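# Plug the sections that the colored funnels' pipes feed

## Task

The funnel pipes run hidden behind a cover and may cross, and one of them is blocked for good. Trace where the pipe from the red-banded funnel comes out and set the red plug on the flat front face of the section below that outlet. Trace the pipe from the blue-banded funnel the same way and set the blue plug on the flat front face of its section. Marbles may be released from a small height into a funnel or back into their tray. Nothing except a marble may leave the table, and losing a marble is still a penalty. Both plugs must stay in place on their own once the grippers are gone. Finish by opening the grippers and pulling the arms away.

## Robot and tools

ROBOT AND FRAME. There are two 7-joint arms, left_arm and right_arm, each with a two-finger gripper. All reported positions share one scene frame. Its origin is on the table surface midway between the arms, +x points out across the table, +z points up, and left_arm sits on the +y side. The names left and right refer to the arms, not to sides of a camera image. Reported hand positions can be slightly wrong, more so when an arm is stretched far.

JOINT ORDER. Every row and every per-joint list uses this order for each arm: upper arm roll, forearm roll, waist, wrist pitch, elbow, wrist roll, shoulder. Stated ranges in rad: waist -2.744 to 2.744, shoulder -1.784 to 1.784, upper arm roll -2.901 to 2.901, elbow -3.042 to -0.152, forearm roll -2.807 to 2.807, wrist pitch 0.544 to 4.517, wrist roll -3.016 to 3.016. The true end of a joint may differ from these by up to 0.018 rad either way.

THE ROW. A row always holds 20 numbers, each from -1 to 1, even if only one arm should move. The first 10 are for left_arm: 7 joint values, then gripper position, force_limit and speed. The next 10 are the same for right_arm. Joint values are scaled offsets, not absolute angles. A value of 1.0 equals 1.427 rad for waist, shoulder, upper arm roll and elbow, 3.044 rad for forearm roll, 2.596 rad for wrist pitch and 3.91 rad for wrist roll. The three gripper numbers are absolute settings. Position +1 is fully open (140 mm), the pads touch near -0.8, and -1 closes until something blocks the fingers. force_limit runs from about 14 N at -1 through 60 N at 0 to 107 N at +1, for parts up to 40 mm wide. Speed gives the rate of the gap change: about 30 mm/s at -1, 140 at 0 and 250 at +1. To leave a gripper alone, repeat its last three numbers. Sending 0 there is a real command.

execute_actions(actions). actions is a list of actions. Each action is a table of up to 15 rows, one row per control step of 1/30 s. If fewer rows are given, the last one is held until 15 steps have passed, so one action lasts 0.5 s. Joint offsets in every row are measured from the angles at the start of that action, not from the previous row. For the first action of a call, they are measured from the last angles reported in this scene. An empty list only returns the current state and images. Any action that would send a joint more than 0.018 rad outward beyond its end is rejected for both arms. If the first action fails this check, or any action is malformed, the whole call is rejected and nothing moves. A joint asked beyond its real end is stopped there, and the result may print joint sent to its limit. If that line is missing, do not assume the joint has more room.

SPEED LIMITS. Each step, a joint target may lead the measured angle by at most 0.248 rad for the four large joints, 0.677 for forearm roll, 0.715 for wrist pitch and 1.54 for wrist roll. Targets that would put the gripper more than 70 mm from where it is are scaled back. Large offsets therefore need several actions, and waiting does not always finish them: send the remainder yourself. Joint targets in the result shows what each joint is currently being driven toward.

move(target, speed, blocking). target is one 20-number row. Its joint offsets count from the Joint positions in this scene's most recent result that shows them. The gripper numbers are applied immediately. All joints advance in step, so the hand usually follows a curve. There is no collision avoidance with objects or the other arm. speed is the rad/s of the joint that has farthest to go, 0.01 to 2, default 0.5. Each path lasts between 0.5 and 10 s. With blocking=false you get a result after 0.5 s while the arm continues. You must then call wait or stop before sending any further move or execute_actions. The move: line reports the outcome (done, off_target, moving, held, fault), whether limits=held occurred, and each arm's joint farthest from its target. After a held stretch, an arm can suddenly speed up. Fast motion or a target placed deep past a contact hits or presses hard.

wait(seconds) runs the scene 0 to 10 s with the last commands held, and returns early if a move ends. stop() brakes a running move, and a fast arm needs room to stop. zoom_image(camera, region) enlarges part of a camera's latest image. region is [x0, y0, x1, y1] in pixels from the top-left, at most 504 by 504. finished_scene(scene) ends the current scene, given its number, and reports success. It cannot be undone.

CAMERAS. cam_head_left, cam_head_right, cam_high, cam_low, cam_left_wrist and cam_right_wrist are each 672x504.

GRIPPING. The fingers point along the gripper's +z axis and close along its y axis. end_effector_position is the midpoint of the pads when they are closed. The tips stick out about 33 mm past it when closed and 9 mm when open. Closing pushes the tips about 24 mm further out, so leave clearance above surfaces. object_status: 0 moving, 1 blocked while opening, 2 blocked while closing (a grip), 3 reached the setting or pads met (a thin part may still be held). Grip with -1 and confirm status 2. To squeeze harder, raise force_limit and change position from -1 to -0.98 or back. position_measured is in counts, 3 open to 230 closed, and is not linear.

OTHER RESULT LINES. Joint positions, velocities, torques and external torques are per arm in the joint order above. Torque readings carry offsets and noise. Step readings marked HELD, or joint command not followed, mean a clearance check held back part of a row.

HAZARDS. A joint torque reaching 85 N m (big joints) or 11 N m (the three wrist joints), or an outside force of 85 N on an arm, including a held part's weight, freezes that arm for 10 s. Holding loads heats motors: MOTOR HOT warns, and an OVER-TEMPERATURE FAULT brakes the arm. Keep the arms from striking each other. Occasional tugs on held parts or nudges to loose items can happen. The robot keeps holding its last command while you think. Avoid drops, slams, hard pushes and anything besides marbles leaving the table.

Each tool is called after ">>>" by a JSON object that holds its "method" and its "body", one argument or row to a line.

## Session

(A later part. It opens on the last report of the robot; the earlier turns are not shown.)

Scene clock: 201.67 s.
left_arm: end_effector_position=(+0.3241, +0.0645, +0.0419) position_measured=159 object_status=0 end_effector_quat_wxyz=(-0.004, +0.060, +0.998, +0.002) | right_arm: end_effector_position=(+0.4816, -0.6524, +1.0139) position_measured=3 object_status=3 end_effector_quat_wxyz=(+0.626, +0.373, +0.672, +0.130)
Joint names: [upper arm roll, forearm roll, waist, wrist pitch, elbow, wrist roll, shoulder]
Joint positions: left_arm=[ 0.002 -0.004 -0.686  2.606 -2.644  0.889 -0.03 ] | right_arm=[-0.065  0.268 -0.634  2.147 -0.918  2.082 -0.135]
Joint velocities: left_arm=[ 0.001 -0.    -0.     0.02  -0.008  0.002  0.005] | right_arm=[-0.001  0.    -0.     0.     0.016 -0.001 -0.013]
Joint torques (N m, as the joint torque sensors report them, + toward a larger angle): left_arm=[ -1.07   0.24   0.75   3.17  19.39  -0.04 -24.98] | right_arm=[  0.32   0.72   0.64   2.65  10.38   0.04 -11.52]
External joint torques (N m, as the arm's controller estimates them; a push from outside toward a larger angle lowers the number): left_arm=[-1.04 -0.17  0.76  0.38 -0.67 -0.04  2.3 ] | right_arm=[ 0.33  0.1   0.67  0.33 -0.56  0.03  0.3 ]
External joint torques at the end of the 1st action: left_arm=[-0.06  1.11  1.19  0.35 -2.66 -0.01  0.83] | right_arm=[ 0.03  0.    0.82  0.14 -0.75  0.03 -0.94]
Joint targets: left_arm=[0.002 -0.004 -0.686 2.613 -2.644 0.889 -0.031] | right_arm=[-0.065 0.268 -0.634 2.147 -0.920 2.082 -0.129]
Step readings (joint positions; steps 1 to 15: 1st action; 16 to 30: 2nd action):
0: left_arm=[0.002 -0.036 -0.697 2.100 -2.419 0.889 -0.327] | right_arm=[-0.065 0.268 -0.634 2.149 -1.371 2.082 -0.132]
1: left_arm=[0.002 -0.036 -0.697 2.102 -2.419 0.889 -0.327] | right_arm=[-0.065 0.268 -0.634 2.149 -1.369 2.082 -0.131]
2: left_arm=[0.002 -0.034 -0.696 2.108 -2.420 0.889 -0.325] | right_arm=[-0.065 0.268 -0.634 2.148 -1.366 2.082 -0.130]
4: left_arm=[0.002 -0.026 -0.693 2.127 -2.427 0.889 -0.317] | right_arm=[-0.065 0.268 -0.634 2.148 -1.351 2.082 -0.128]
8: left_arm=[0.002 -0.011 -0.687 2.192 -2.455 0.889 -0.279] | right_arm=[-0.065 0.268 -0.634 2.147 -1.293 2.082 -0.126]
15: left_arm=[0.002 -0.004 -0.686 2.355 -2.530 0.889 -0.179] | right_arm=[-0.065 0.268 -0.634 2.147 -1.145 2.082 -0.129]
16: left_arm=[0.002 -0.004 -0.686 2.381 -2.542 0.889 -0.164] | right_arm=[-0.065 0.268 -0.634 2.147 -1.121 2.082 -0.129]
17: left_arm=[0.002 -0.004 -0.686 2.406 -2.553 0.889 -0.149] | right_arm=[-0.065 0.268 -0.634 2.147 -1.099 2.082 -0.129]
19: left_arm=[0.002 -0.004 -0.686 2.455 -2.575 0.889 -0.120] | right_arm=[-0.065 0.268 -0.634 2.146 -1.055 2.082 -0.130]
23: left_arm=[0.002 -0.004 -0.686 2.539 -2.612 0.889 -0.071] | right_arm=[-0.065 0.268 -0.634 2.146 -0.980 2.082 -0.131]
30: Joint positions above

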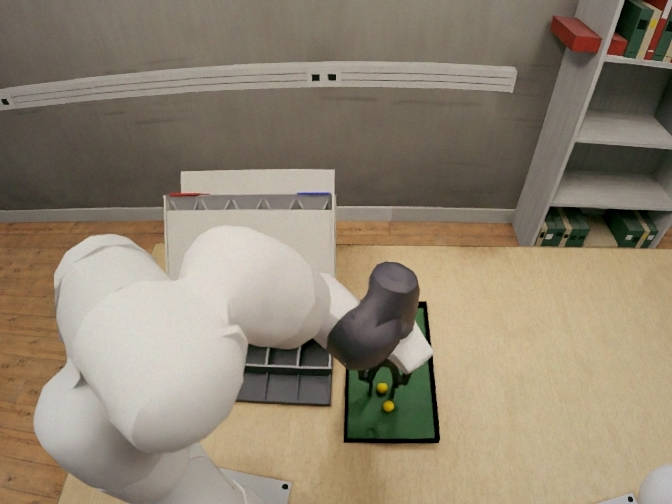

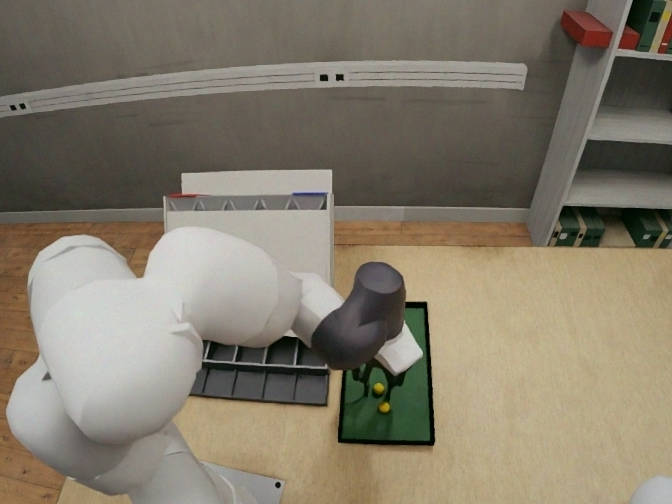

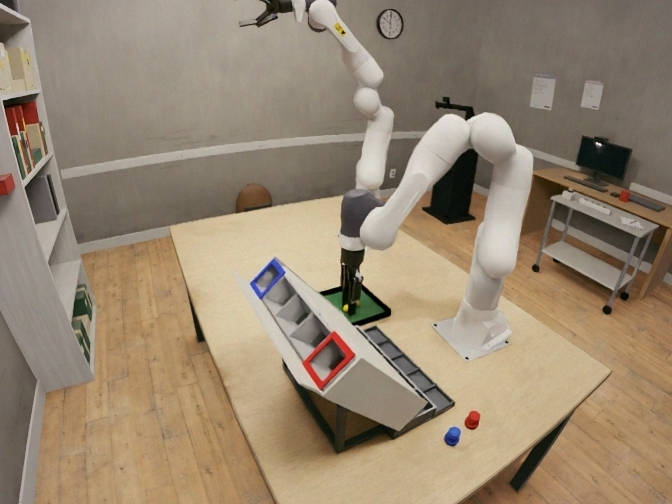

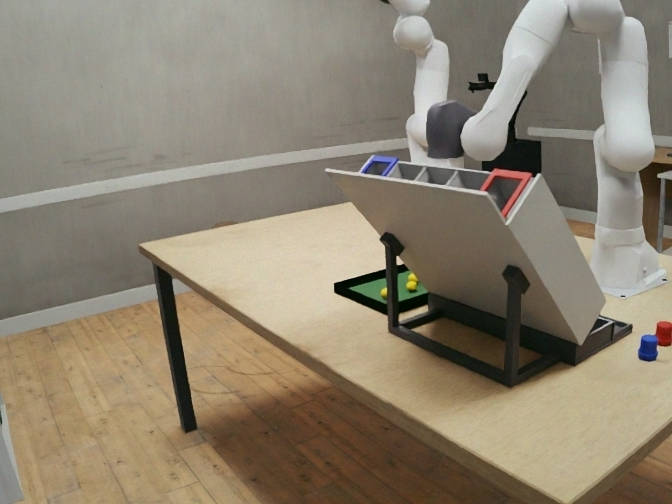

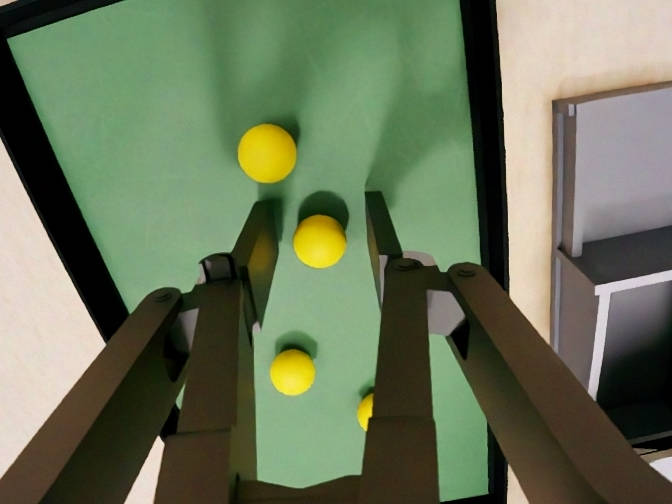

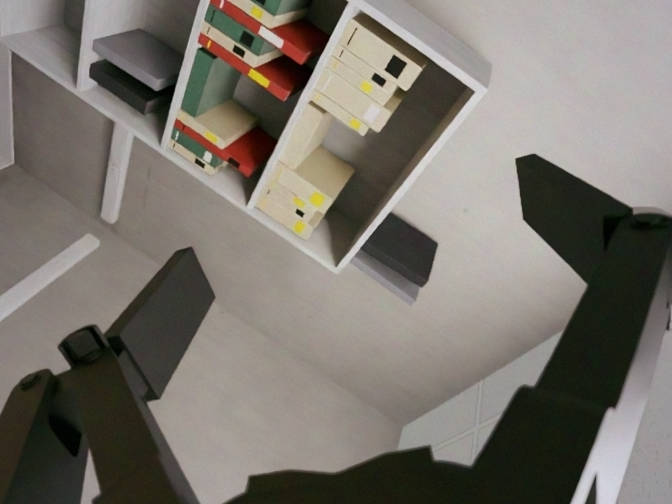

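>>> {"method": "execute_actions", "body": {
  "actions": []
}}

Scene clock: 321.67 s.
left_arm: end_effector_position=(+0.3252, +0.0633, +0.0424) position_measured=199 object_status=2 end_effector_quat_wxyz=(-0.002, +0.060, +0.998, +0.000) | right_arm: end_effector_position=(+0.4851, -0.6541, +1.0105) position_measured=3 object_status=3 end_effector_quat_wxyz=(+0.623, +0.374, +0.674, +0.130)
Joint names: [upper arm roll, forearm roll, waist, wrist pitch, elbow, wrist roll, shoulder]
Joint positions: left_arm=[ 0.002 -0.004 -0.686  2.611 -2.644  0.889 -0.03 ] | right_arm=[-0.065  0.268 -0.634  2.147 -0.919  2.082 -0.129]
Joint velocities: left_arm=[-0.    -0.001  0.001  0.001  0.002 -0.001 -0.001] | right_arm=[ 0.001  0.001  0.001  0.001 -0.001  0.     0.001]
Joint torques (N m, as the joint torque sensors report them, + toward a larger angle): left_arm=[ -0.48   0.39   0.39   2.8   18.27  -0.02 -25.42] | right_arm=[  0.3    0.7    0.74   2.64  11.6    0.07 -15.52]
External joint torques (N m, as the arm's controller estimates them; a push from outside toward a larger angle lowers the number): left_arm=[-0.51 -0.01  0.33  0.36  0.09 -0.02 -0.54] | right_arm=[ 0.2  -0.01  0.71 -0.1  -1.85  0.06  1.12]
Joint targets: left_arm=[0.002 -0.004 -0.686 2.613 -2.644 0.889 -0.031] | right_arm=[-0.065 0.268 -0.634 2.147 -0.920 2.082 -0.129]

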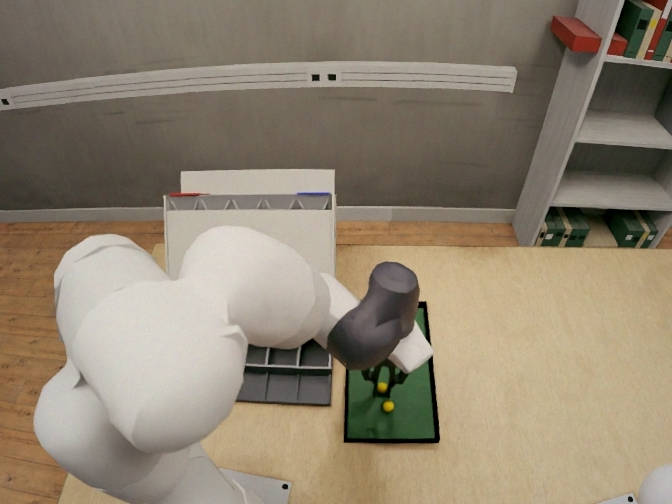

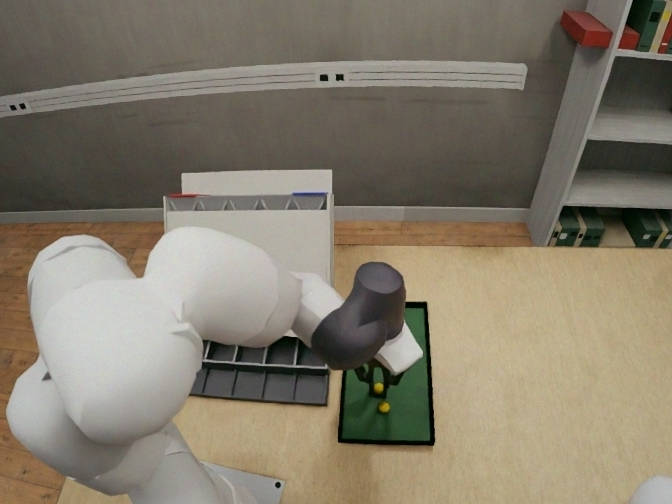

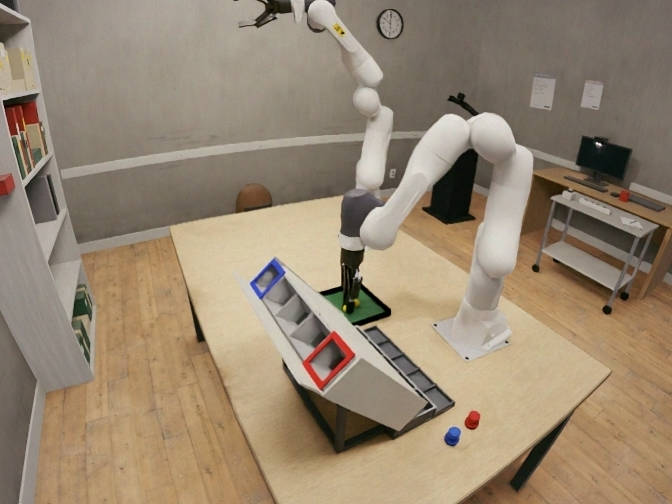

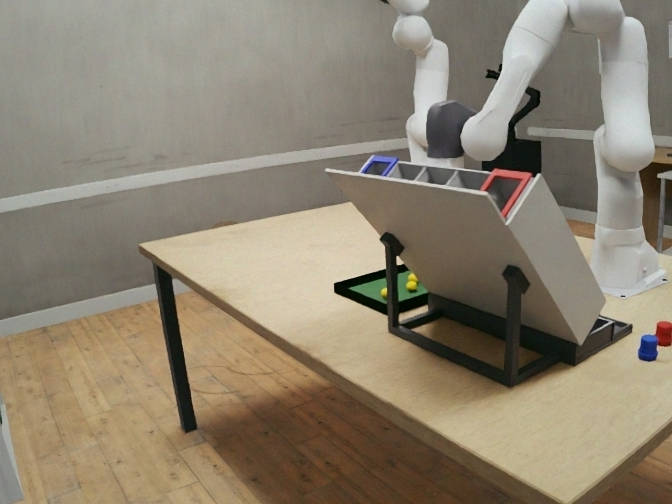

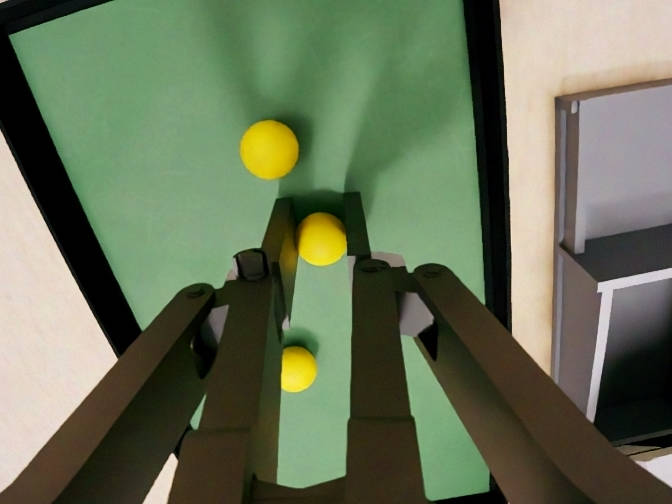

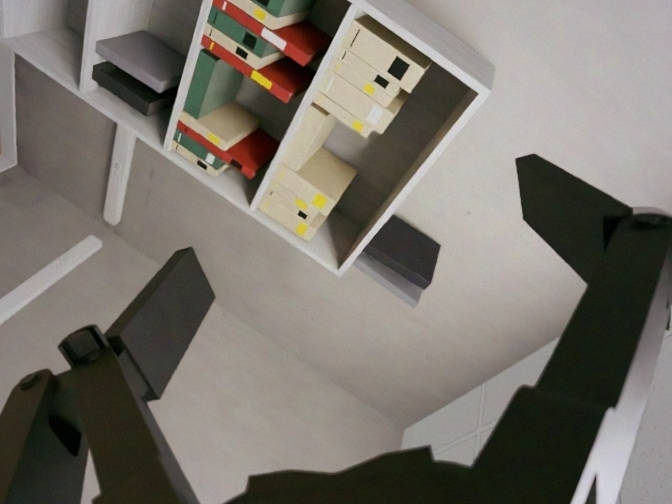

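>>> {"method": "execute_actions", "body": {
  "actions": [
    [[0,0,0,-0.0073,0.0094,0.0044,-0.002,-1,0,-0.3,0,0,0,0,0.0028,0,0,1,0,0],[0,0,0,-0.0156,0.0218,0.009,-0.002,-1,0,-0.3,0,0,0,0,0.0066,0,0,1,0,0],[0,0,0.001,-0.0249,0.0369,0.0139,-0.002,-1,0,-0.3,0,0,0,0,0.0111,0,0,1,0,0],[0,0,0.0052,-0.0351,0.0545,0.0189,-0.002,-1,0,-0.3,0,0,0,0,0.0165,0,0,1,0,0],[0,0,0.0101,-0.0461,0.0746,0.0242,-0.002,-1,0,-0.3,0,0,0,0,0.0226,0,0,1,0,0],[0,0,0.0161,-0.0579,0.097,0.0297,-0.002,-1,0,-0.3,0,0,0,0,0.0294,0,0,1,0,0],[0,0,0.0231,-0.0704,0.1214,0.0353,-0.002,-1,0,-0.3,0,0,0,0,0.0369,0,0,1,0,0],[0,0,0.0311,-0.0835,0.1477,0.0411,-0.002,-1,0,-0.3,0,0,0,0,0.045,0,0,1,0,0],[0,0,0.04,-0.0972,0.1758,0.0469,-0.002,-1,0,-0.3,0,0,0,0,0.0536,0,0,1,0,0],[0,0,0.0497,-0.1114,0.2055,0.0529,-0.002,-1,0,-0.3,0,0,0,0,0.0628,0,0,1,0,0],[0,0,0.0602,-0.1261,0.2366,0.0589,-0.002,-1,0,-0.3,0,0,0,0,0.0724,0,0,1,0,0],[0,0,0.0713,-0.1411,0.269,0.065,-0.002,-1,0,-0.3,0,0,0,0,0.0825,0,0,1,0,0],[0,0,0.0831,-0.1564,0.3025,0.0712,-0.002,-1,0,-0.3,0,0,0,0,0.0929,0,0,1,0,0],[0,0,0.0955,-0.1719,0.3369,0.0773,-0.002,-1,0,-0.3,0,0,0,0,0.1037,0,0,1,0,0],[0,0,0.1084,-0.1875,0.3721,0.0834,-0.002,-1,0,-0.3,0,0,0,0,0.1147,0,0,1,0,0]],
    [[0,0,0.0404,-0.0806,0.1123,0.0484,0,-1,0,-0.3,0,0,0,0,0.0352,0,0,1,0,0],[0,0,0.0541,-0.0964,0.1485,0.0544,0,-1,0,-0.3,0,0,0,0,0.0467,0,0,1,0,0],[0,0,0.0681,-0.1121,0.1851,0.0604,0,-1,0,-0.3,0,0,0,0,0.0583,0,0,1,0,0],[0,0,0.0823,-0.1277,0.2217,0.0663,0,-1,0,-0.3,0,0,0,0,0.07,0,0,1,0,0],[0,0,0.0967,-0.1432,0.2583,0.072,0,-1,0,-0.3,0,0,0,0,0.0818,0,0,1,0,0],[0,0,0.1113,-0.1583,0.2946,0.0776,0.0066,-1,0,-0.3,0,0,0,0,0.0936,0,0,1,0,0],[0,0,0.1258,-0.1732,0.3307,0.0831,0.0149,-1,0,-0.3,0,0,0,0,0.1054,0,0,1,0,0],[0,0,0.1404,-0.1877,0.3661,0.0884,0.0248,-1,0,-0.3,0,0,0,0,0.117,0,0,1,0,0],[0,0,0.1548,-0.2017,0.4009,0.0934,0.0362,-1,0,-0.3,0,0,0,0,0.1286,0,0,1,0,0],[0,0,0.1692,-0.2152,0.4347,0.0983,0.0487,-1,0,-0.3,0,0,0,0,0.14,0,0,1,0,0],[0,0,0.1833,-0.228,0.4676,0.1029,0.0623,-1,0,-0.3,0,0,0,0,0.1511,0,0,1,0,0],[0,0,0.1971,-0.2403,0.4992,0.1073,0.0767,-1,0,-0.3,0,0,0,0,0.162,0,0,1,0,0],[0,0,0.2106,-0.2518,0.5295,0.1114,0.0917,-1,0,-0.3,0,0,0,0,0.1726,0,0,1,0,0],[0,0,0.2236,-0.2625,0.5583,0.1152,0.1071,-1,0,-0.3,0,0,0,0,0.1828,0,0,1,0,0],[0,0,0.2362,-0.2723,0.5853,0.1186,0.1228,-1,0,-0.3,0,0,0,0,0.1926,0,0,1,0,0]],
    [[0,0,0.0425,-0.0678,0.0932,0.0454,0.0493,-1,0,-0.3,0,0,0,0,0.0332,0,0,1,0,0],[0,0,0.0539,-0.0757,0.1164,0.0481,0.0648,-1,0,-0.3,0,0,0,0,0.0421,0,0,1,0,0],[0,0,0.0647,-0.0825,0.1374,0.0505,0.08,-1,0,-0.3,0,0,0,0,0.0504,0,0,1,0,0],[0,0,0.0747,-0.0882,0.156,0.0525,0.0947,-1,0,-0.3,0,0,0,0,0.0581,0,0,1,0,0],[0,0,0.0839,-0.0927,0.1722,0.054,0.1086,-1,0,-0.3,0,0,0,0,0.0652,0,0,1,0,0],[0,0,0.0923,-0.0959,0.1856,0.0551,0.1216,-1,0,-0.3,0,0,0,0,0.0716,0,0,1,0,0],[0,0,0.0997,-0.0978,0.1963,0.0557,0.1334,-1,0,-0.3,0,0,0,0,0.0773,0,0,1,0,0],[0,0,0.1061,-0.0982,0.2039,0.0558,0.1439,-1,0,-0.3,0,0,0,0,0.0822,0,0,1,0,0],[0,0,0.1115,-0.0972,0.2083,0.0554,0.1529,-1,0,-0.3,0,0,0,0,0.0862,0,0,1,0,0],[0,0,0.1157,-0.0947,0.2094,0.0545,0.1602,-1,0,-0.3,0,0,0,0,0.0894,0,0,1,0,0],[0,0,0.1187,-0.0905,0.2071,0.053,0.1656,-1,0,-0.3,0,0,0,0,0.0917,0,0,1,0,0],[0,0,0.1205,-0.0846,0.201,0.0509,0.1689,-1,0,-0.3,0,0,0,0,0.0931,0,0,1,0,0],[0,0,0.121,-0.0846,0.201,0.0483,0.1699,-1,0,-0.3,0,0,0,0,0.0934,0,0,1,0,0],[0,0,0.12,-0.0846,0.201,0.045,0.1684,-1,0,-0.3,0,0,0,0,0.0927,0,0,1,0,0],[0,0,0.1176,-0.0846,0.201,0.0411,0.1642,-1,0,-0.3,0,0,0,0,0.0908,0,0,1,0,0]]
  ]
}}

Scene clock: 375.20 s.
left_arm: end_effector_position=(+0.6664, +0.2215, +0.3853) position_measured=199 object_status=2 end_effector_quat_wxyz=(+0.003, +0.082, +0.997, -0.002) | right_arm: end_effector_position=(+0.2806, -0.5358, +1.2258) position_measured=3 object_status=3 end_effector_quat_wxyz=(+0.795, +0.258, +0.536, +0.120)
Joint names: [upper arm roll, forearm roll, waist, wrist pitch, elbow, wrist roll, shoulder]
Joint positions: left_arm=[ 0.002 -0.004 -0.108  1.533 -1.19   1.507  0.337] | right_arm=[-0.065  0.268 -0.634  2.145 -0.418  2.082 -0.13 ]
Joint velocities: left_arm=[ 0.002  0.001  0.015 -0.002 -0.034  0.005  0.125] | right_arm=[ 0.    -0.001 -0.001 -0.001  0.005 -0.001 -0.001]
Joint torques (N m, as the joint torque sensors report them, + toward a larger angle): left_arm=[ -1.77   0.71  -2.02   0.14  26.67   0.13 -54.32] | right_arm=[ 0.17  0.25  0.5   1.43  0.36  0.05 -2.04]
External joint torques (N m, as the arm's controller estimates them; a push from outside toward a larger angle lowers the number): left_arm=[ 0.26  0.09  1.21 -2.66 -1.69  0.13 -2.31] | right_arm=[ 0.25  0.    0.53  0.08 -0.24  0.04  0.81]
External joint torques at the end of the 1st action: left_arm=[-1.22 -0.04  2.2  -0.52  1.32  0.22  0.7 ] | right_arm=[ 0.19  0.    0.95 -0.08 -0.41  0.04  0.14]
External joint torques at the end of the 2nd action: left_arm=[-0.11  0.14  1.21 -0.48  1.87  0.27  1.59] | right_arm=[-0.05  0.01  0.99  0.08  0.6   0.03  1.43]
Joint targets: left_arm=[-0.001 -0.004 -0.111 1.518 -1.185 1.512 0.324] | right_arm=[-0.065 0.268 -0.634 2.145 -0.418 2.082 -0.128]
Step readings (joint positions; steps 1 to 15: 1st action; 16 to 30: 2nd action; 31 to 45: 3rd action):
0: left_arm=[0.002 -0.004 -0.686 2.611 -2.644 0.889 -0.030] | right_arm=[-0.065 0.268 -0.634 2.147 -0.919 2.082 -0.129]
1: left_arm=[0.002 -0.004 -0.686 2.608 -2.642 0.890 -0.030] | right_arm=[-0.065 0.268 -0.634 2.147 -0.918 2.082 -0.129]
2: left_arm=[0.002 -0.004 -0.686 2.601 -2.636 0.893 -0.030] | right_arm=[-0.065 0.268 -0.634 2.147 -0.916 2.082 -0.129]
4: left_arm=[0.001 -0.004 -0.685 2.579 -2.611 0.904 -0.029] | right_arm=[-0.065 0.268 -0.634 2.146 -0.909 2.082 -0.128]
8: left_arm=[-0.000 -0.004 -0.664 2.502 -2.508 0.943 -0.028] | right_arm=[-0.065 0.268 -0.634 2.146 -0.878 2.082 -0.126]
15: left_arm=[-0.001 -0.004 -0.572 2.289 -2.220 1.052 -0.028] | right_arm=[-0.065 0.268 -0.634 2.146 -0.789 2.082 -0.127]
16: left_arm=[-0.001 -0.004 -0.555 2.253 -2.170 1.071 -0.027] | right_arm=[-0.065 0.268 -0.634 2.146 -0.774 2.082 -0.127]
17: left_arm=[-0.002 -0.004 -0.538 2.216 -2.120 1.091 -0.026] | right_arm=[-0.065 0.268 -0.634 2.146 -0.758 2.082 -0.127]
19: left_arm=[-0.003 -0.004 -0.501 2.140 -2.017 1.131 -0.025] | right_arm=[-0.065 0.268 -0.634 2.146 -0.726 2.082 -0.127]
23: left_arm=[-0.003 -0.004 -0.421 1.987 -1.808 1.213 -0.015] | right_arm=[-0.065 0.268 -0.634 2.145 -0.660 2.082 -0.126]
30: left_arm=[-0.001 -0.004 -0.279 1.738 -1.472 1.351 0.090] | right_arm=[-0.065 0.268 -0.634 2.145 -0.547 2.082 -0.128]
31: left_arm=[-0.001 -0.004 -0.260 1.707 -1.430 1.369 0.112] | right_arm=[-0.065 0.268 -0.634 2.145 -0.533 2.082 -0.128]
32: left_arm=[-0.001 -0.004 -0.242 1.679 -1.390 1.386 0.133] | right_arm=[-0.065 0.268 -0.634 2.145 -0.518 2.082 -0.128]
34: left_arm=[-0.001 -0.004 -0.208 1.627 -1.320 1.418 0.174] | right_arm=[-0.065 0.268 -0.634 2.145 -0.492 2.082 -0.129]
38: left_arm=[0.000 -0.004 -0.152 1.554 -1.220 1.470 0.250] | right_arm=[-0.065 0.268 -0.634 2.145 -0.449 2.082 -0.130]
45: Joint positions above

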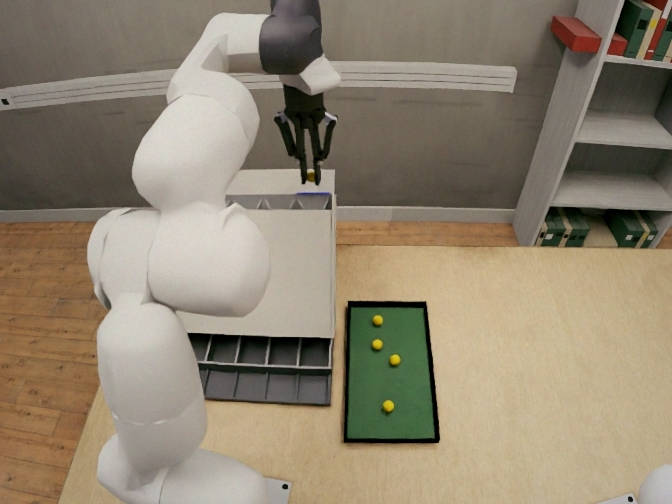

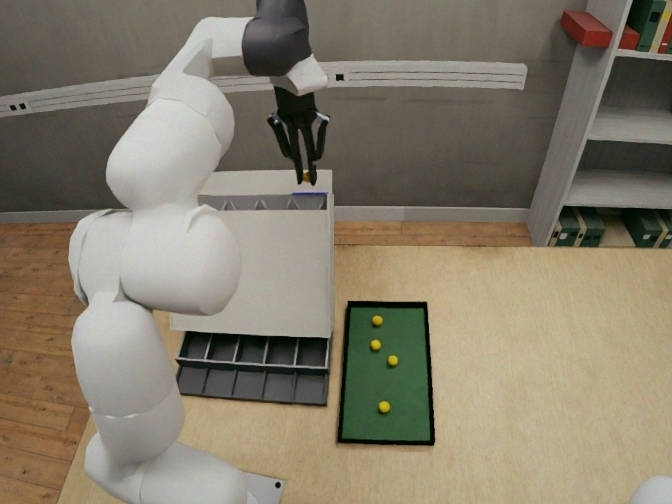

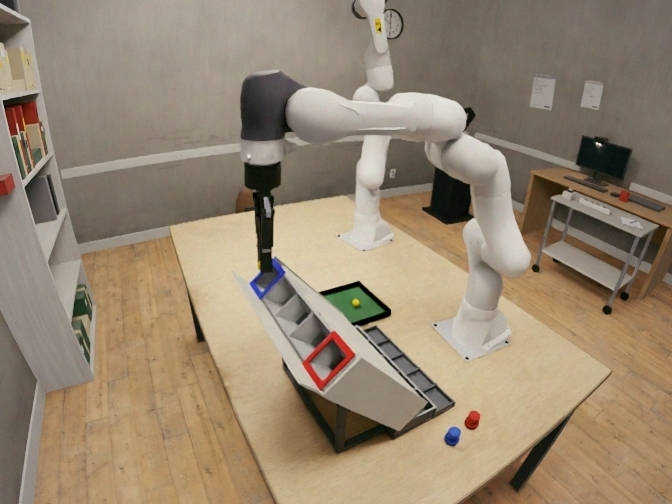

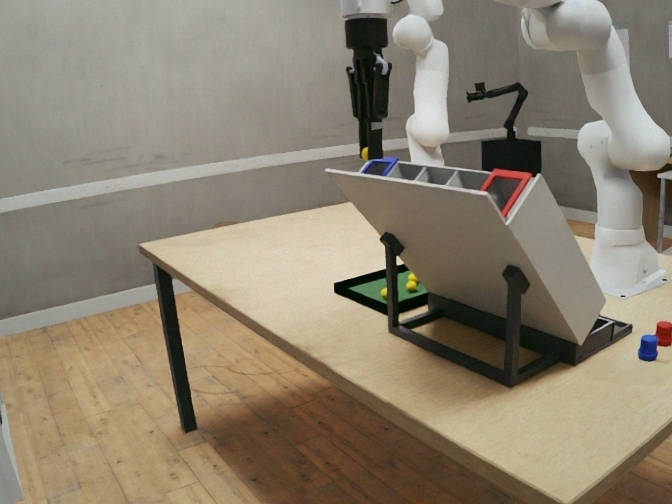

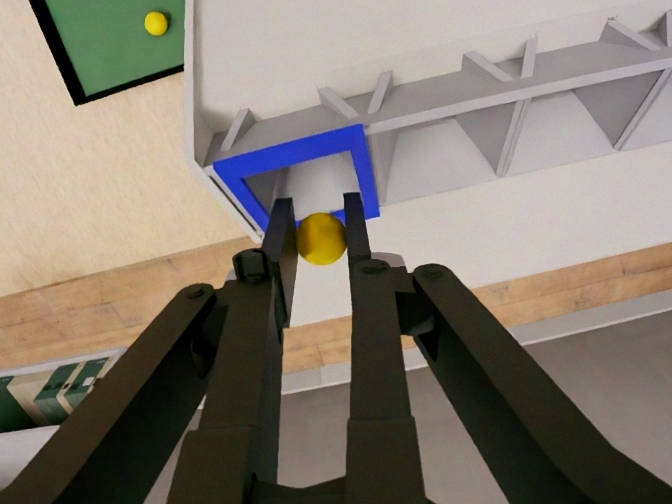

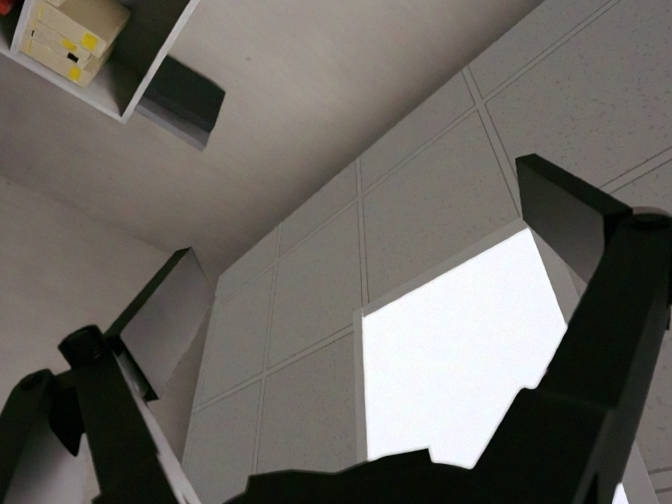

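>>> {"method": "execute_actions", "body": {
  "actions": []
}}

Scene clock: 414.83 s.
left_arm: end_effector_position=(+0.6620, +0.2210, +0.3933) position_measured=199 object_status=2 end_effector_quat_wxyz=(+0.004, +0.084, +0.996, -0.003) | right_arm: end_effector_position=(+0.2818, -0.5365, +1.2253) position_measured=3 object_status=3 end_effector_quat_wxyz=(+0.795, +0.258, +0.536, +0.120)
Joint names: [upper arm roll, forearm roll, waist, wrist pitch, elbow, wrist roll, shoulder]
Joint positions: left_arm=[-0.    -0.004 -0.108  1.52  -1.187  1.509  0.325] | right_arm=[-0.065  0.268 -0.634  2.145 -0.418  2.082 -0.129]
Joint velocities: left_arm=[ 0.    -0.    -0.001 -0.    -0.001  0.     0.001] | right_arm=[-0.001 -0.     0.001  0.    -0.001  0.    -0.   ]
Joint torques (N m, as the joint torque sensors report them, + toward a larger angle): left_arm=[ -0.87   0.7   -0.22   2.17  24.05   0.15 -41.58] | right_arm=[-0.27  0.29  0.62  1.42  0.33  0.   -3.01]
External joint torques (N m, as the arm's controller estimates them; a push from outside toward a larger angle lowers the number): left_arm=[-1.06 -0.1  -0.08 -0.26  0.92  0.16 -0.11] | right_arm=[-0.22  0.01  0.63 -0.14 -1.41  0.    2.03]
Joint targets: left_arm=[-0.001 -0.004 -0.111 1.518 -1.185 1.512 0.324] | right_arm=[-0.065 0.268 -0.634 2.145 -0.418 2.082 -0.128]

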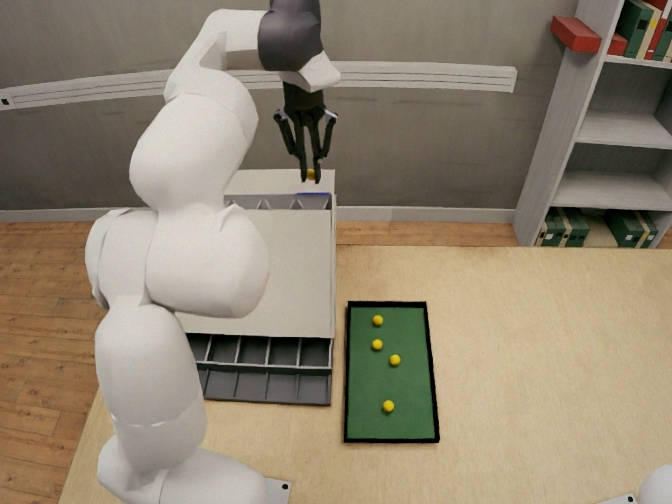

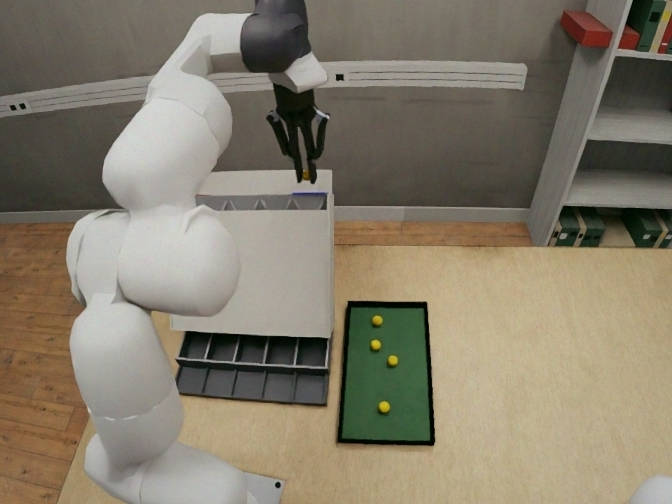

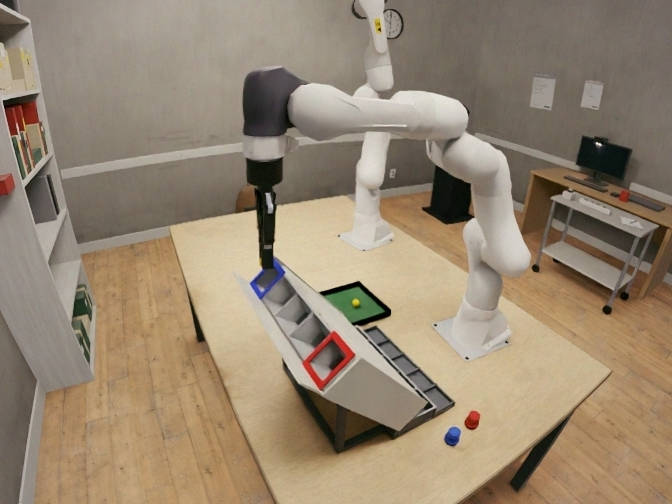

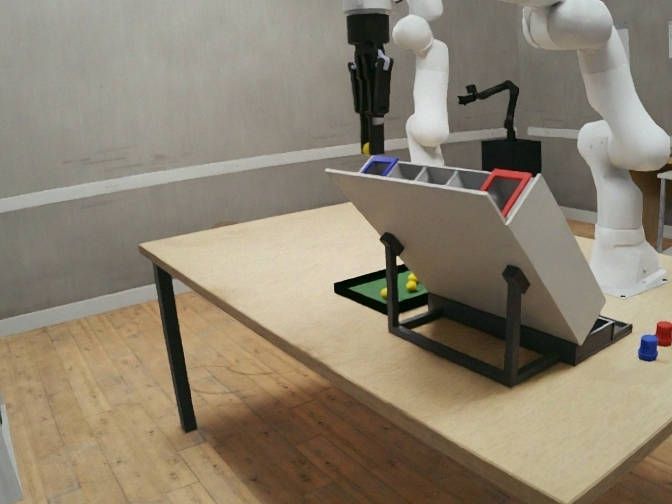

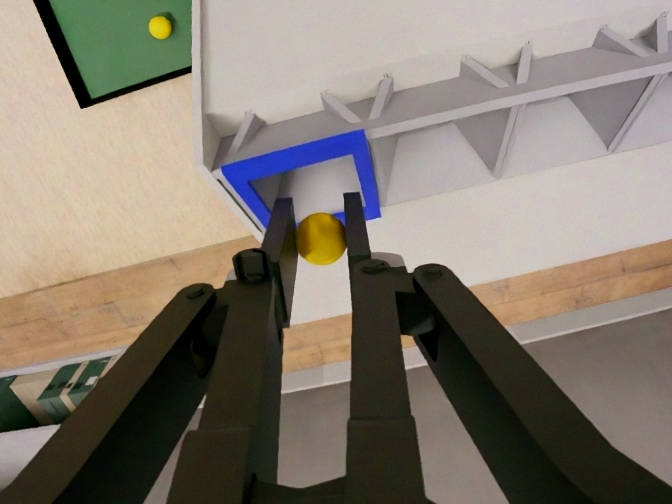

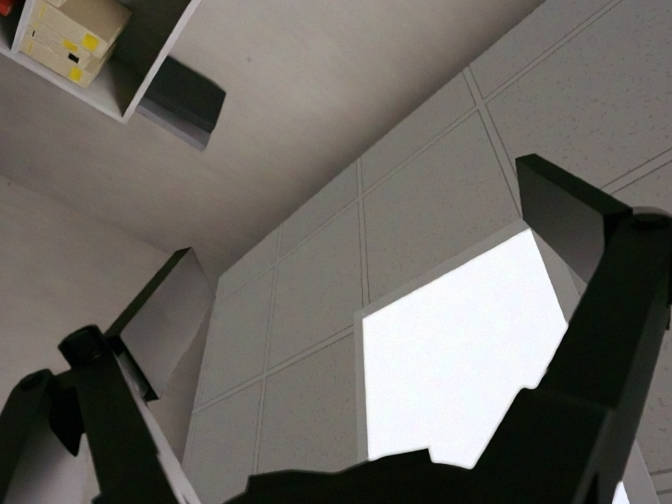

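>>> {"method": "execute_actions", "body": {
  "actions": [
    [[0,0,0,0,0,0,0,-0.15,0,0.3,0,0,0,0,0,0,0,1,0,0],[0,0,0,0,0,0,0,-0.15,0,0.3,0,0,0,0,0,0,0,1,0,0],[0,0,-0.001,0,0,0,-0.002,-0.15,0,0.3,0,0,0,0,0,0,0,1,0,0],[0,0,-0.0066,0.0062,0,0,-0.004,-0.15,0,0.3,0,0,0,0,0,0,0,1,0,0],[0,0,-0.0132,0.0133,0,0,-0.006,-0.15,0,0.3,0,0,0,0,0,0,0,1,0,0],[0,0,-0.0211,0.0213,0,0,-0.008,-0.15,0,0.3,0,0,0,0,0,0,0,1,0,0],[0,0,-0.0302,0.03,0,0,-0.0095,-0.15,0,0.3,0,0,0,0,0,0,0,1,0,0],[0,0,-0.0403,0.0394,0,0,-0.0105,-0.15,0,0.3,0,0,0,0,0,0,0,1,0,0],[0,0,-0.0513,0.0495,0,0,-0.0105,-0.15,0,0.3,0,0,0,0,0,0,0,1,0,0],[0,0,-0.063,0.0602,0,0,-0.0105,-0.15,0,0.3,0,0,0,0,0,0,0,1,0,0],[0,0,-0.0753,0.0714,-0.001,0,-0.0105,-0.15,0,0.3,0,0,0,0,0,0,0,1,0,0],[0,0,-0.0881,0.0831,-0.0109,0,-0.0105,-0.15,0,0.3,0,0,0,0,0,0,0,1,0,0],[0,0,-0.1012,0.0952,-0.0231,0,-0.0105,-0.15,0,0.3,0,0,0,0,0,0,0,1,0,0],[0,0,-0.1144,0.1077,-0.038,0,-0.0105,-0.15,0,0.3,0,0,0,0,0,0,0,1,0,0],[0,0,-0.1277,0.1205,-0.0553,0,-0.0105,-0.15,0,0.3,0,0,0,0,0,0,0,1,0,0]],
    [[0,0,-0.0425,0.0623,-0.0491,0,0,-0.15,0,0.3,0,0,0,0,0,0,0,1,0,0],[0,0,-0.0554,0.0756,-0.0705,0,0,-0.15,0,0.3,0,0,0,0,0,0,0,1,0,0],[0,0,-0.0679,0.089,-0.0937,0,0,-0.15,0,0.3,0,0,0,0,0,0,0,1,0,0],[0,0,-0.0799,0.1024,-0.1185,0,0,-0.15,0,0.3,0,0,0,0,0,0,0,1,0,0],[0,0,-0.0912,0.1159,-0.1447,0,0,-0.15,0,0.3,0,0,0,0,0,0,0,1,0,0],[0,0,-0.1017,0.1294,-0.172,0,0,-0.15,0,0.3,0,0,0,0,0,0,0,1,0,0],[0,0,-0.1112,0.1427,-0.2003,0,0,-0.15,0,0.3,0,0,0,0,0,0,0,1,0,0],[0,0,-0.1196,0.1559,-0.2293,0,0,-0.15,0,0.3,0,0,0,0,0,0,0,1,0,0],[0,0,-0.1267,0.1688,-0.2589,0,0,-0.15,0,0.3,0,0,0,0,0,0,0,1,0,0],[0,0,-0.1325,0.1815,-0.2888,0,0,-0.15,0,0.3,0,0,0,0,0,0,0,1,0,0],[0,0,-0.1367,0.1939,-0.3189,0,0,-0.15,0,0.3,0,0,0,0,0,0,0,1,0,0],[0,0,-0.1393,0.2059,-0.3489,0,0,-0.15,0,0.3,0,0,0,0,0,0,0,1,0,0],[0,0,-0.1401,0.2174,-0.3787,0,0,-0.15,0,0.3,0,0,0,0,0,0,0,1,0,0],[0,0,-0.1388,0.2284,-0.408,0,0,-0.15,0,0.3,0,0,0,0,0,0,0,1,0,0],[0,0,-0.1355,0.2389,-0.4366,0,0,-0.15,0,0.3,0,0,0,0,0,0,0,1,0,0]],
    [[0,0,0,0.0663,-0.0962,0,0,-0.15,0,0.3,0,0,0,0,0,0,0,1,0,0],[0,0,0,0.0754,-0.1228,0,0,-0.15,0,0.3,0,0,0,0,0,0,0,1,0,0],[0,0,0,0.0838,-0.1482,0,0,-0.15,0,0.3,0,0,0,0,0,0,0,1,0,0],[0,0,0,0.0914,-0.172,0,0,-0.15,0,0.3,0,0,0,0,0,0,0,1,0,0],[0,0,0,0.0982,-0.1942,0,0,-0.15,0,0.3,0,0,0,0,0,0,0,1,0,0],[0,0,0,0.104,-0.2145,0,0,-0.15,0,0.3,0,0,0,0,0,0,0,1,0,0],[0,0,0,0.1089,-0.2326,0,0,-0.15,0,0.3,0,0,0,0,0,0,0,1,0,0],[0,0,0,0.1127,-0.2485,0,0,-0.15,0,0.3,0,0,0,0,0,0,0,1,0,0],[0,0,0,0.1155,-0.2618,0,0,-0.15,0,0.3,0,0,0,0,0,0,0,1,0,0],[0,0,0,0.1171,-0.2724,0,0,-0.15,0,0.3,0,0,0,0,0,0,0,1,0,0],[0,0,0,0.1175,-0.2801,0,0,-0.15,0,0.3,0,0,0,0,0,0,0,1,0,0],[0,0,0,0.1166,-0.2847,0,0,-0.15,0,0.3,0,0,0,0,0,0,0,1,0,0],[0,0,0,0.1144,-0.2859,0,0,-1,0,-0.3,0,0,0,0,0,0,0,1,0,0],[0,0,0,0.1108,-0.2836,0,0,-1,0,-0.3,0,0,0,0,0,0,0,1,0,0],[0,0,0,0.1058,-0.2775,0,0,-1,0,-0.3,0,0,0,0,0,0,0,1,0,0]]
  ]
}}

Scene clock: 476.13 s.
left_arm: end_effector_position=(+0.5075, +0.0649, +0.0433) position_measured=159 object_status=0 end_effector_quat_wxyz=(-0.005, +0.249, +0.969, +0.000) | right_arm: end_effector_position=(+0.2818, -0.5365, +1.2252) position_measured=3 object_status=3 end_effector_quat_wxyz=(+0.795, +0.258, +0.536, +0.120)
Joint names: [upper arm roll, forearm roll, waist, wrist pitch, elbow, wrist roll, shoulder]
Joint positions: left_arm=[-0.003 -0.004 -0.444  2.449 -2.15   1.509  0.31 ] | right_arm=[-0.065  0.268 -0.634  2.145 -0.418  2.082 -0.129]
Joint velocities: left_arm=[-0.     0.    -0.001  0.022 -0.011 -0.001  0.002] | right_arm=[-0.     0.     0.001  0.    -0.001  0.001 -0.   ]
Joint torques (N m, as the joint torque sensors report them, + toward a larger angle): left_arm=[ -0.04   0.61   0.12   3.31  22.86  -0.01 -40.22] | right_arm=[-0.23  0.26  0.8   1.4   0.65  0.05 -3.83]
External joint torques (N m, as the arm's controller estimates them; a push from outside toward a larger angle lowers the number): left_arm=[-0.18  0.02  0.25  0.33 -0.76 -0.01  2.15] | right_arm=[-0.19 -0.03  0.8  -0.16 -1.08  0.05  1.21]
External joint torques at the end of the 1st action: left_arm=[-0.45  0.16 -0.45  0.39 -0.99  0.01 -0.46] | right_arm=[ 0.11  0.01  0.54 -0.24 -1.34  0.1   1.46]
External joint torques at the end of the 2nd action: left_arm=[-0.46 -0.12 -1.35  0.65 -1.7  -0.08  0.47] | right_arm=[ 0.08 -0.01  0.81 -0.18 -1.48  0.03  1.37]
Joint targets: left_arm=[-0.003 -0.004 -0.444 2.458 -2.148 1.509 0.305] | right_arm=[-0.065 0.268 -0.634 2.145 -0.418 2.082 -0.129]
Step readings (joint positions; steps 1 to 15: 1st action; 16 to 30: 2nd action; 31 to 45: 3rd action):
0: left_arm=[-0.000 -0.004 -0.109 1.520 -1.187 1.509 0.325] | right_arm=[-0.065 0.268 -0.634 2.145 -0.418 2.082 -0.129]
1: left_arm=[-0.000 -0.004 -0.109 1.520 -1.187 1.509 0.325] | right_arm=[-0.065 0.268 -0.634 2.145 -0.418 2.082 -0.129]
2: left_arm=[-0.000 -0.004 -0.109 1.520 -1.187 1.509 0.325] | right_arm=[-0.065 0.268 -0.634 2.145 -0.418 2.082 -0.129]
4: left_arm=[0.000 -0.004 -0.109 1.522 -1.187 1.509 0.325] | right_arm=[-0.065 0.268 -0.634 2.145 -0.418 2.082 -0.129]
8: left_arm=[0.004 -0.004 -0.133 1.558 -1.187 1.509 0.319] | right_arm=[-0.065 0.268 -0.634 2.145 -0.418 2.082 -0.129]
15: left_arm=[0.002 -0.004 -0.246 1.708 -1.222 1.509 0.305] | right_arm=[-0.065 0.268 -0.634 2.145 -0.418 2.082 -0.129]
16: left_arm=[0.002 -0.004 -0.265 1.737 -1.241 1.509 0.303] | right_arm=[-0.065 0.268 -0.634 2.145 -0.418 2.082 -0.129]
17: left_arm=[0.002 -0.004 -0.284 1.766 -1.263 1.509 0.301] | right_arm=[-0.065 0.268 -0.634 2.145 -0.418 2.082 -0.129]
19: left_arm=[0.002 -0.004 -0.320 1.828 -1.318 1.509 0.299] | right_arm=[-0.065 0.268 -0.634 2.145 -0.418 2.082 -0.129]
23: left_arm=[0.001 -0.004 -0.386 1.959 -1.460 1.509 0.300] | right_arm=[-0.065 0.268 -0.634 2.145 -0.418 2.082 -0.129]
30: left_arm=[-0.003 -0.004 -0.444 2.184 -1.752 1.509 0.305] | right_arm=[-0.065 0.268 -0.634 2.145 -0.418 2.082 -0.129]
31: left_arm=[-0.003 -0.004 -0.444 2.214 -1.794 1.509 0.305] | right_arm=[-0.065 0.268 -0.634 2.145 -0.418 2.082 -0.129]
32: left_arm=[-0.003 -0.004 -0.444 2.243 -1.836 1.509 0.306] | right_arm=[-0.065 0.268 -0.634 2.145 -0.418 2.082 -0.129]
34: left_arm=[-0.003 -0.004 -0.444 2.296 -1.915 1.509 0.307] | right_arm=[-0.065 0.268 -0.634 2.145 -0.418 2.082 -0.129]
38: left_arm=[-0.003 -0.004 -0.444 2.384 -2.047 1.509 0.309] | right_arm=[-0.065 0.268 -0.634 2.145 -0.418 2.082 -0.129]
45: Joint positions above

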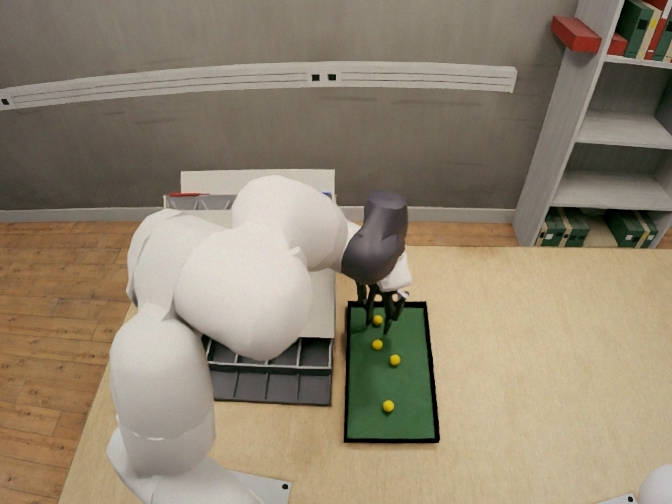

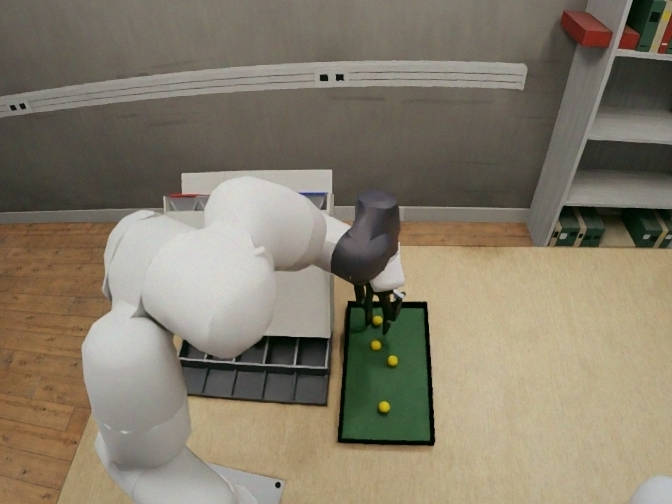

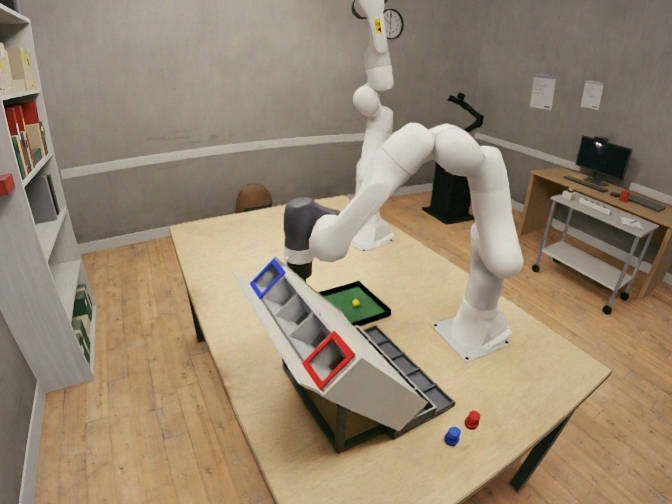

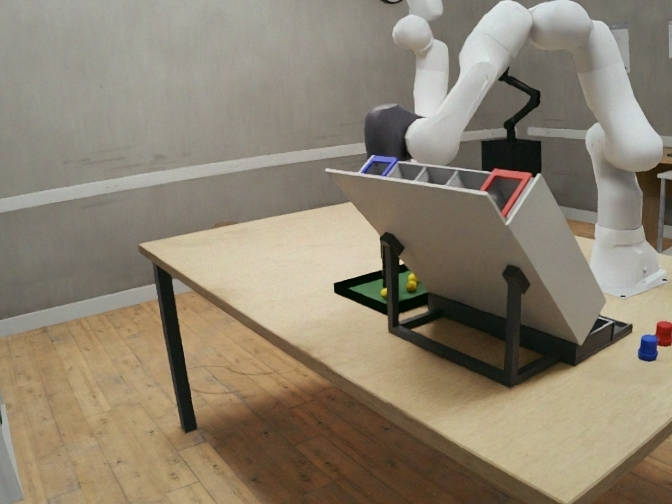

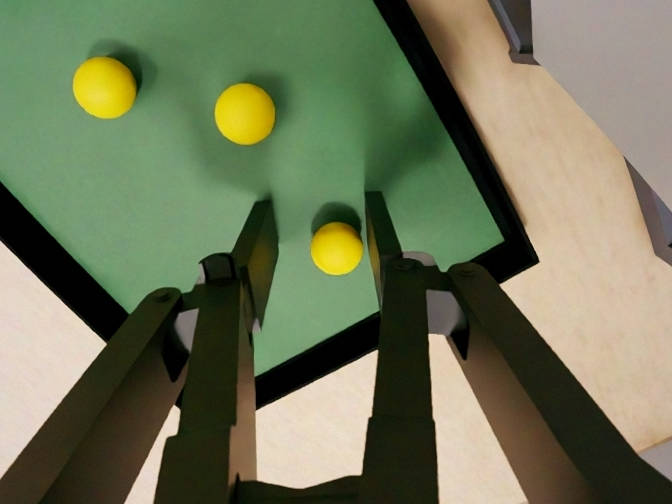

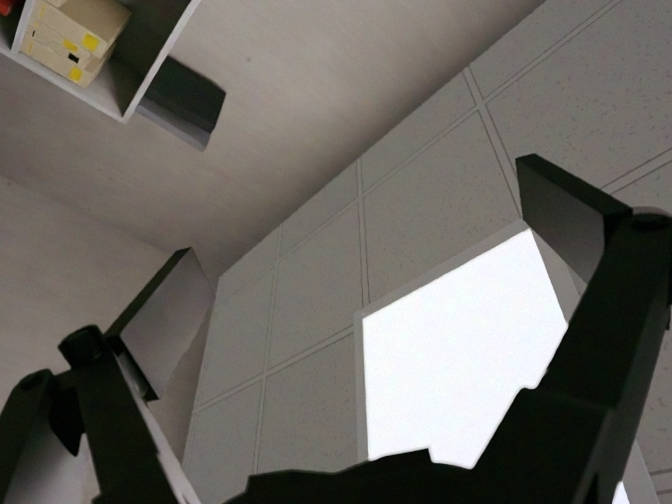

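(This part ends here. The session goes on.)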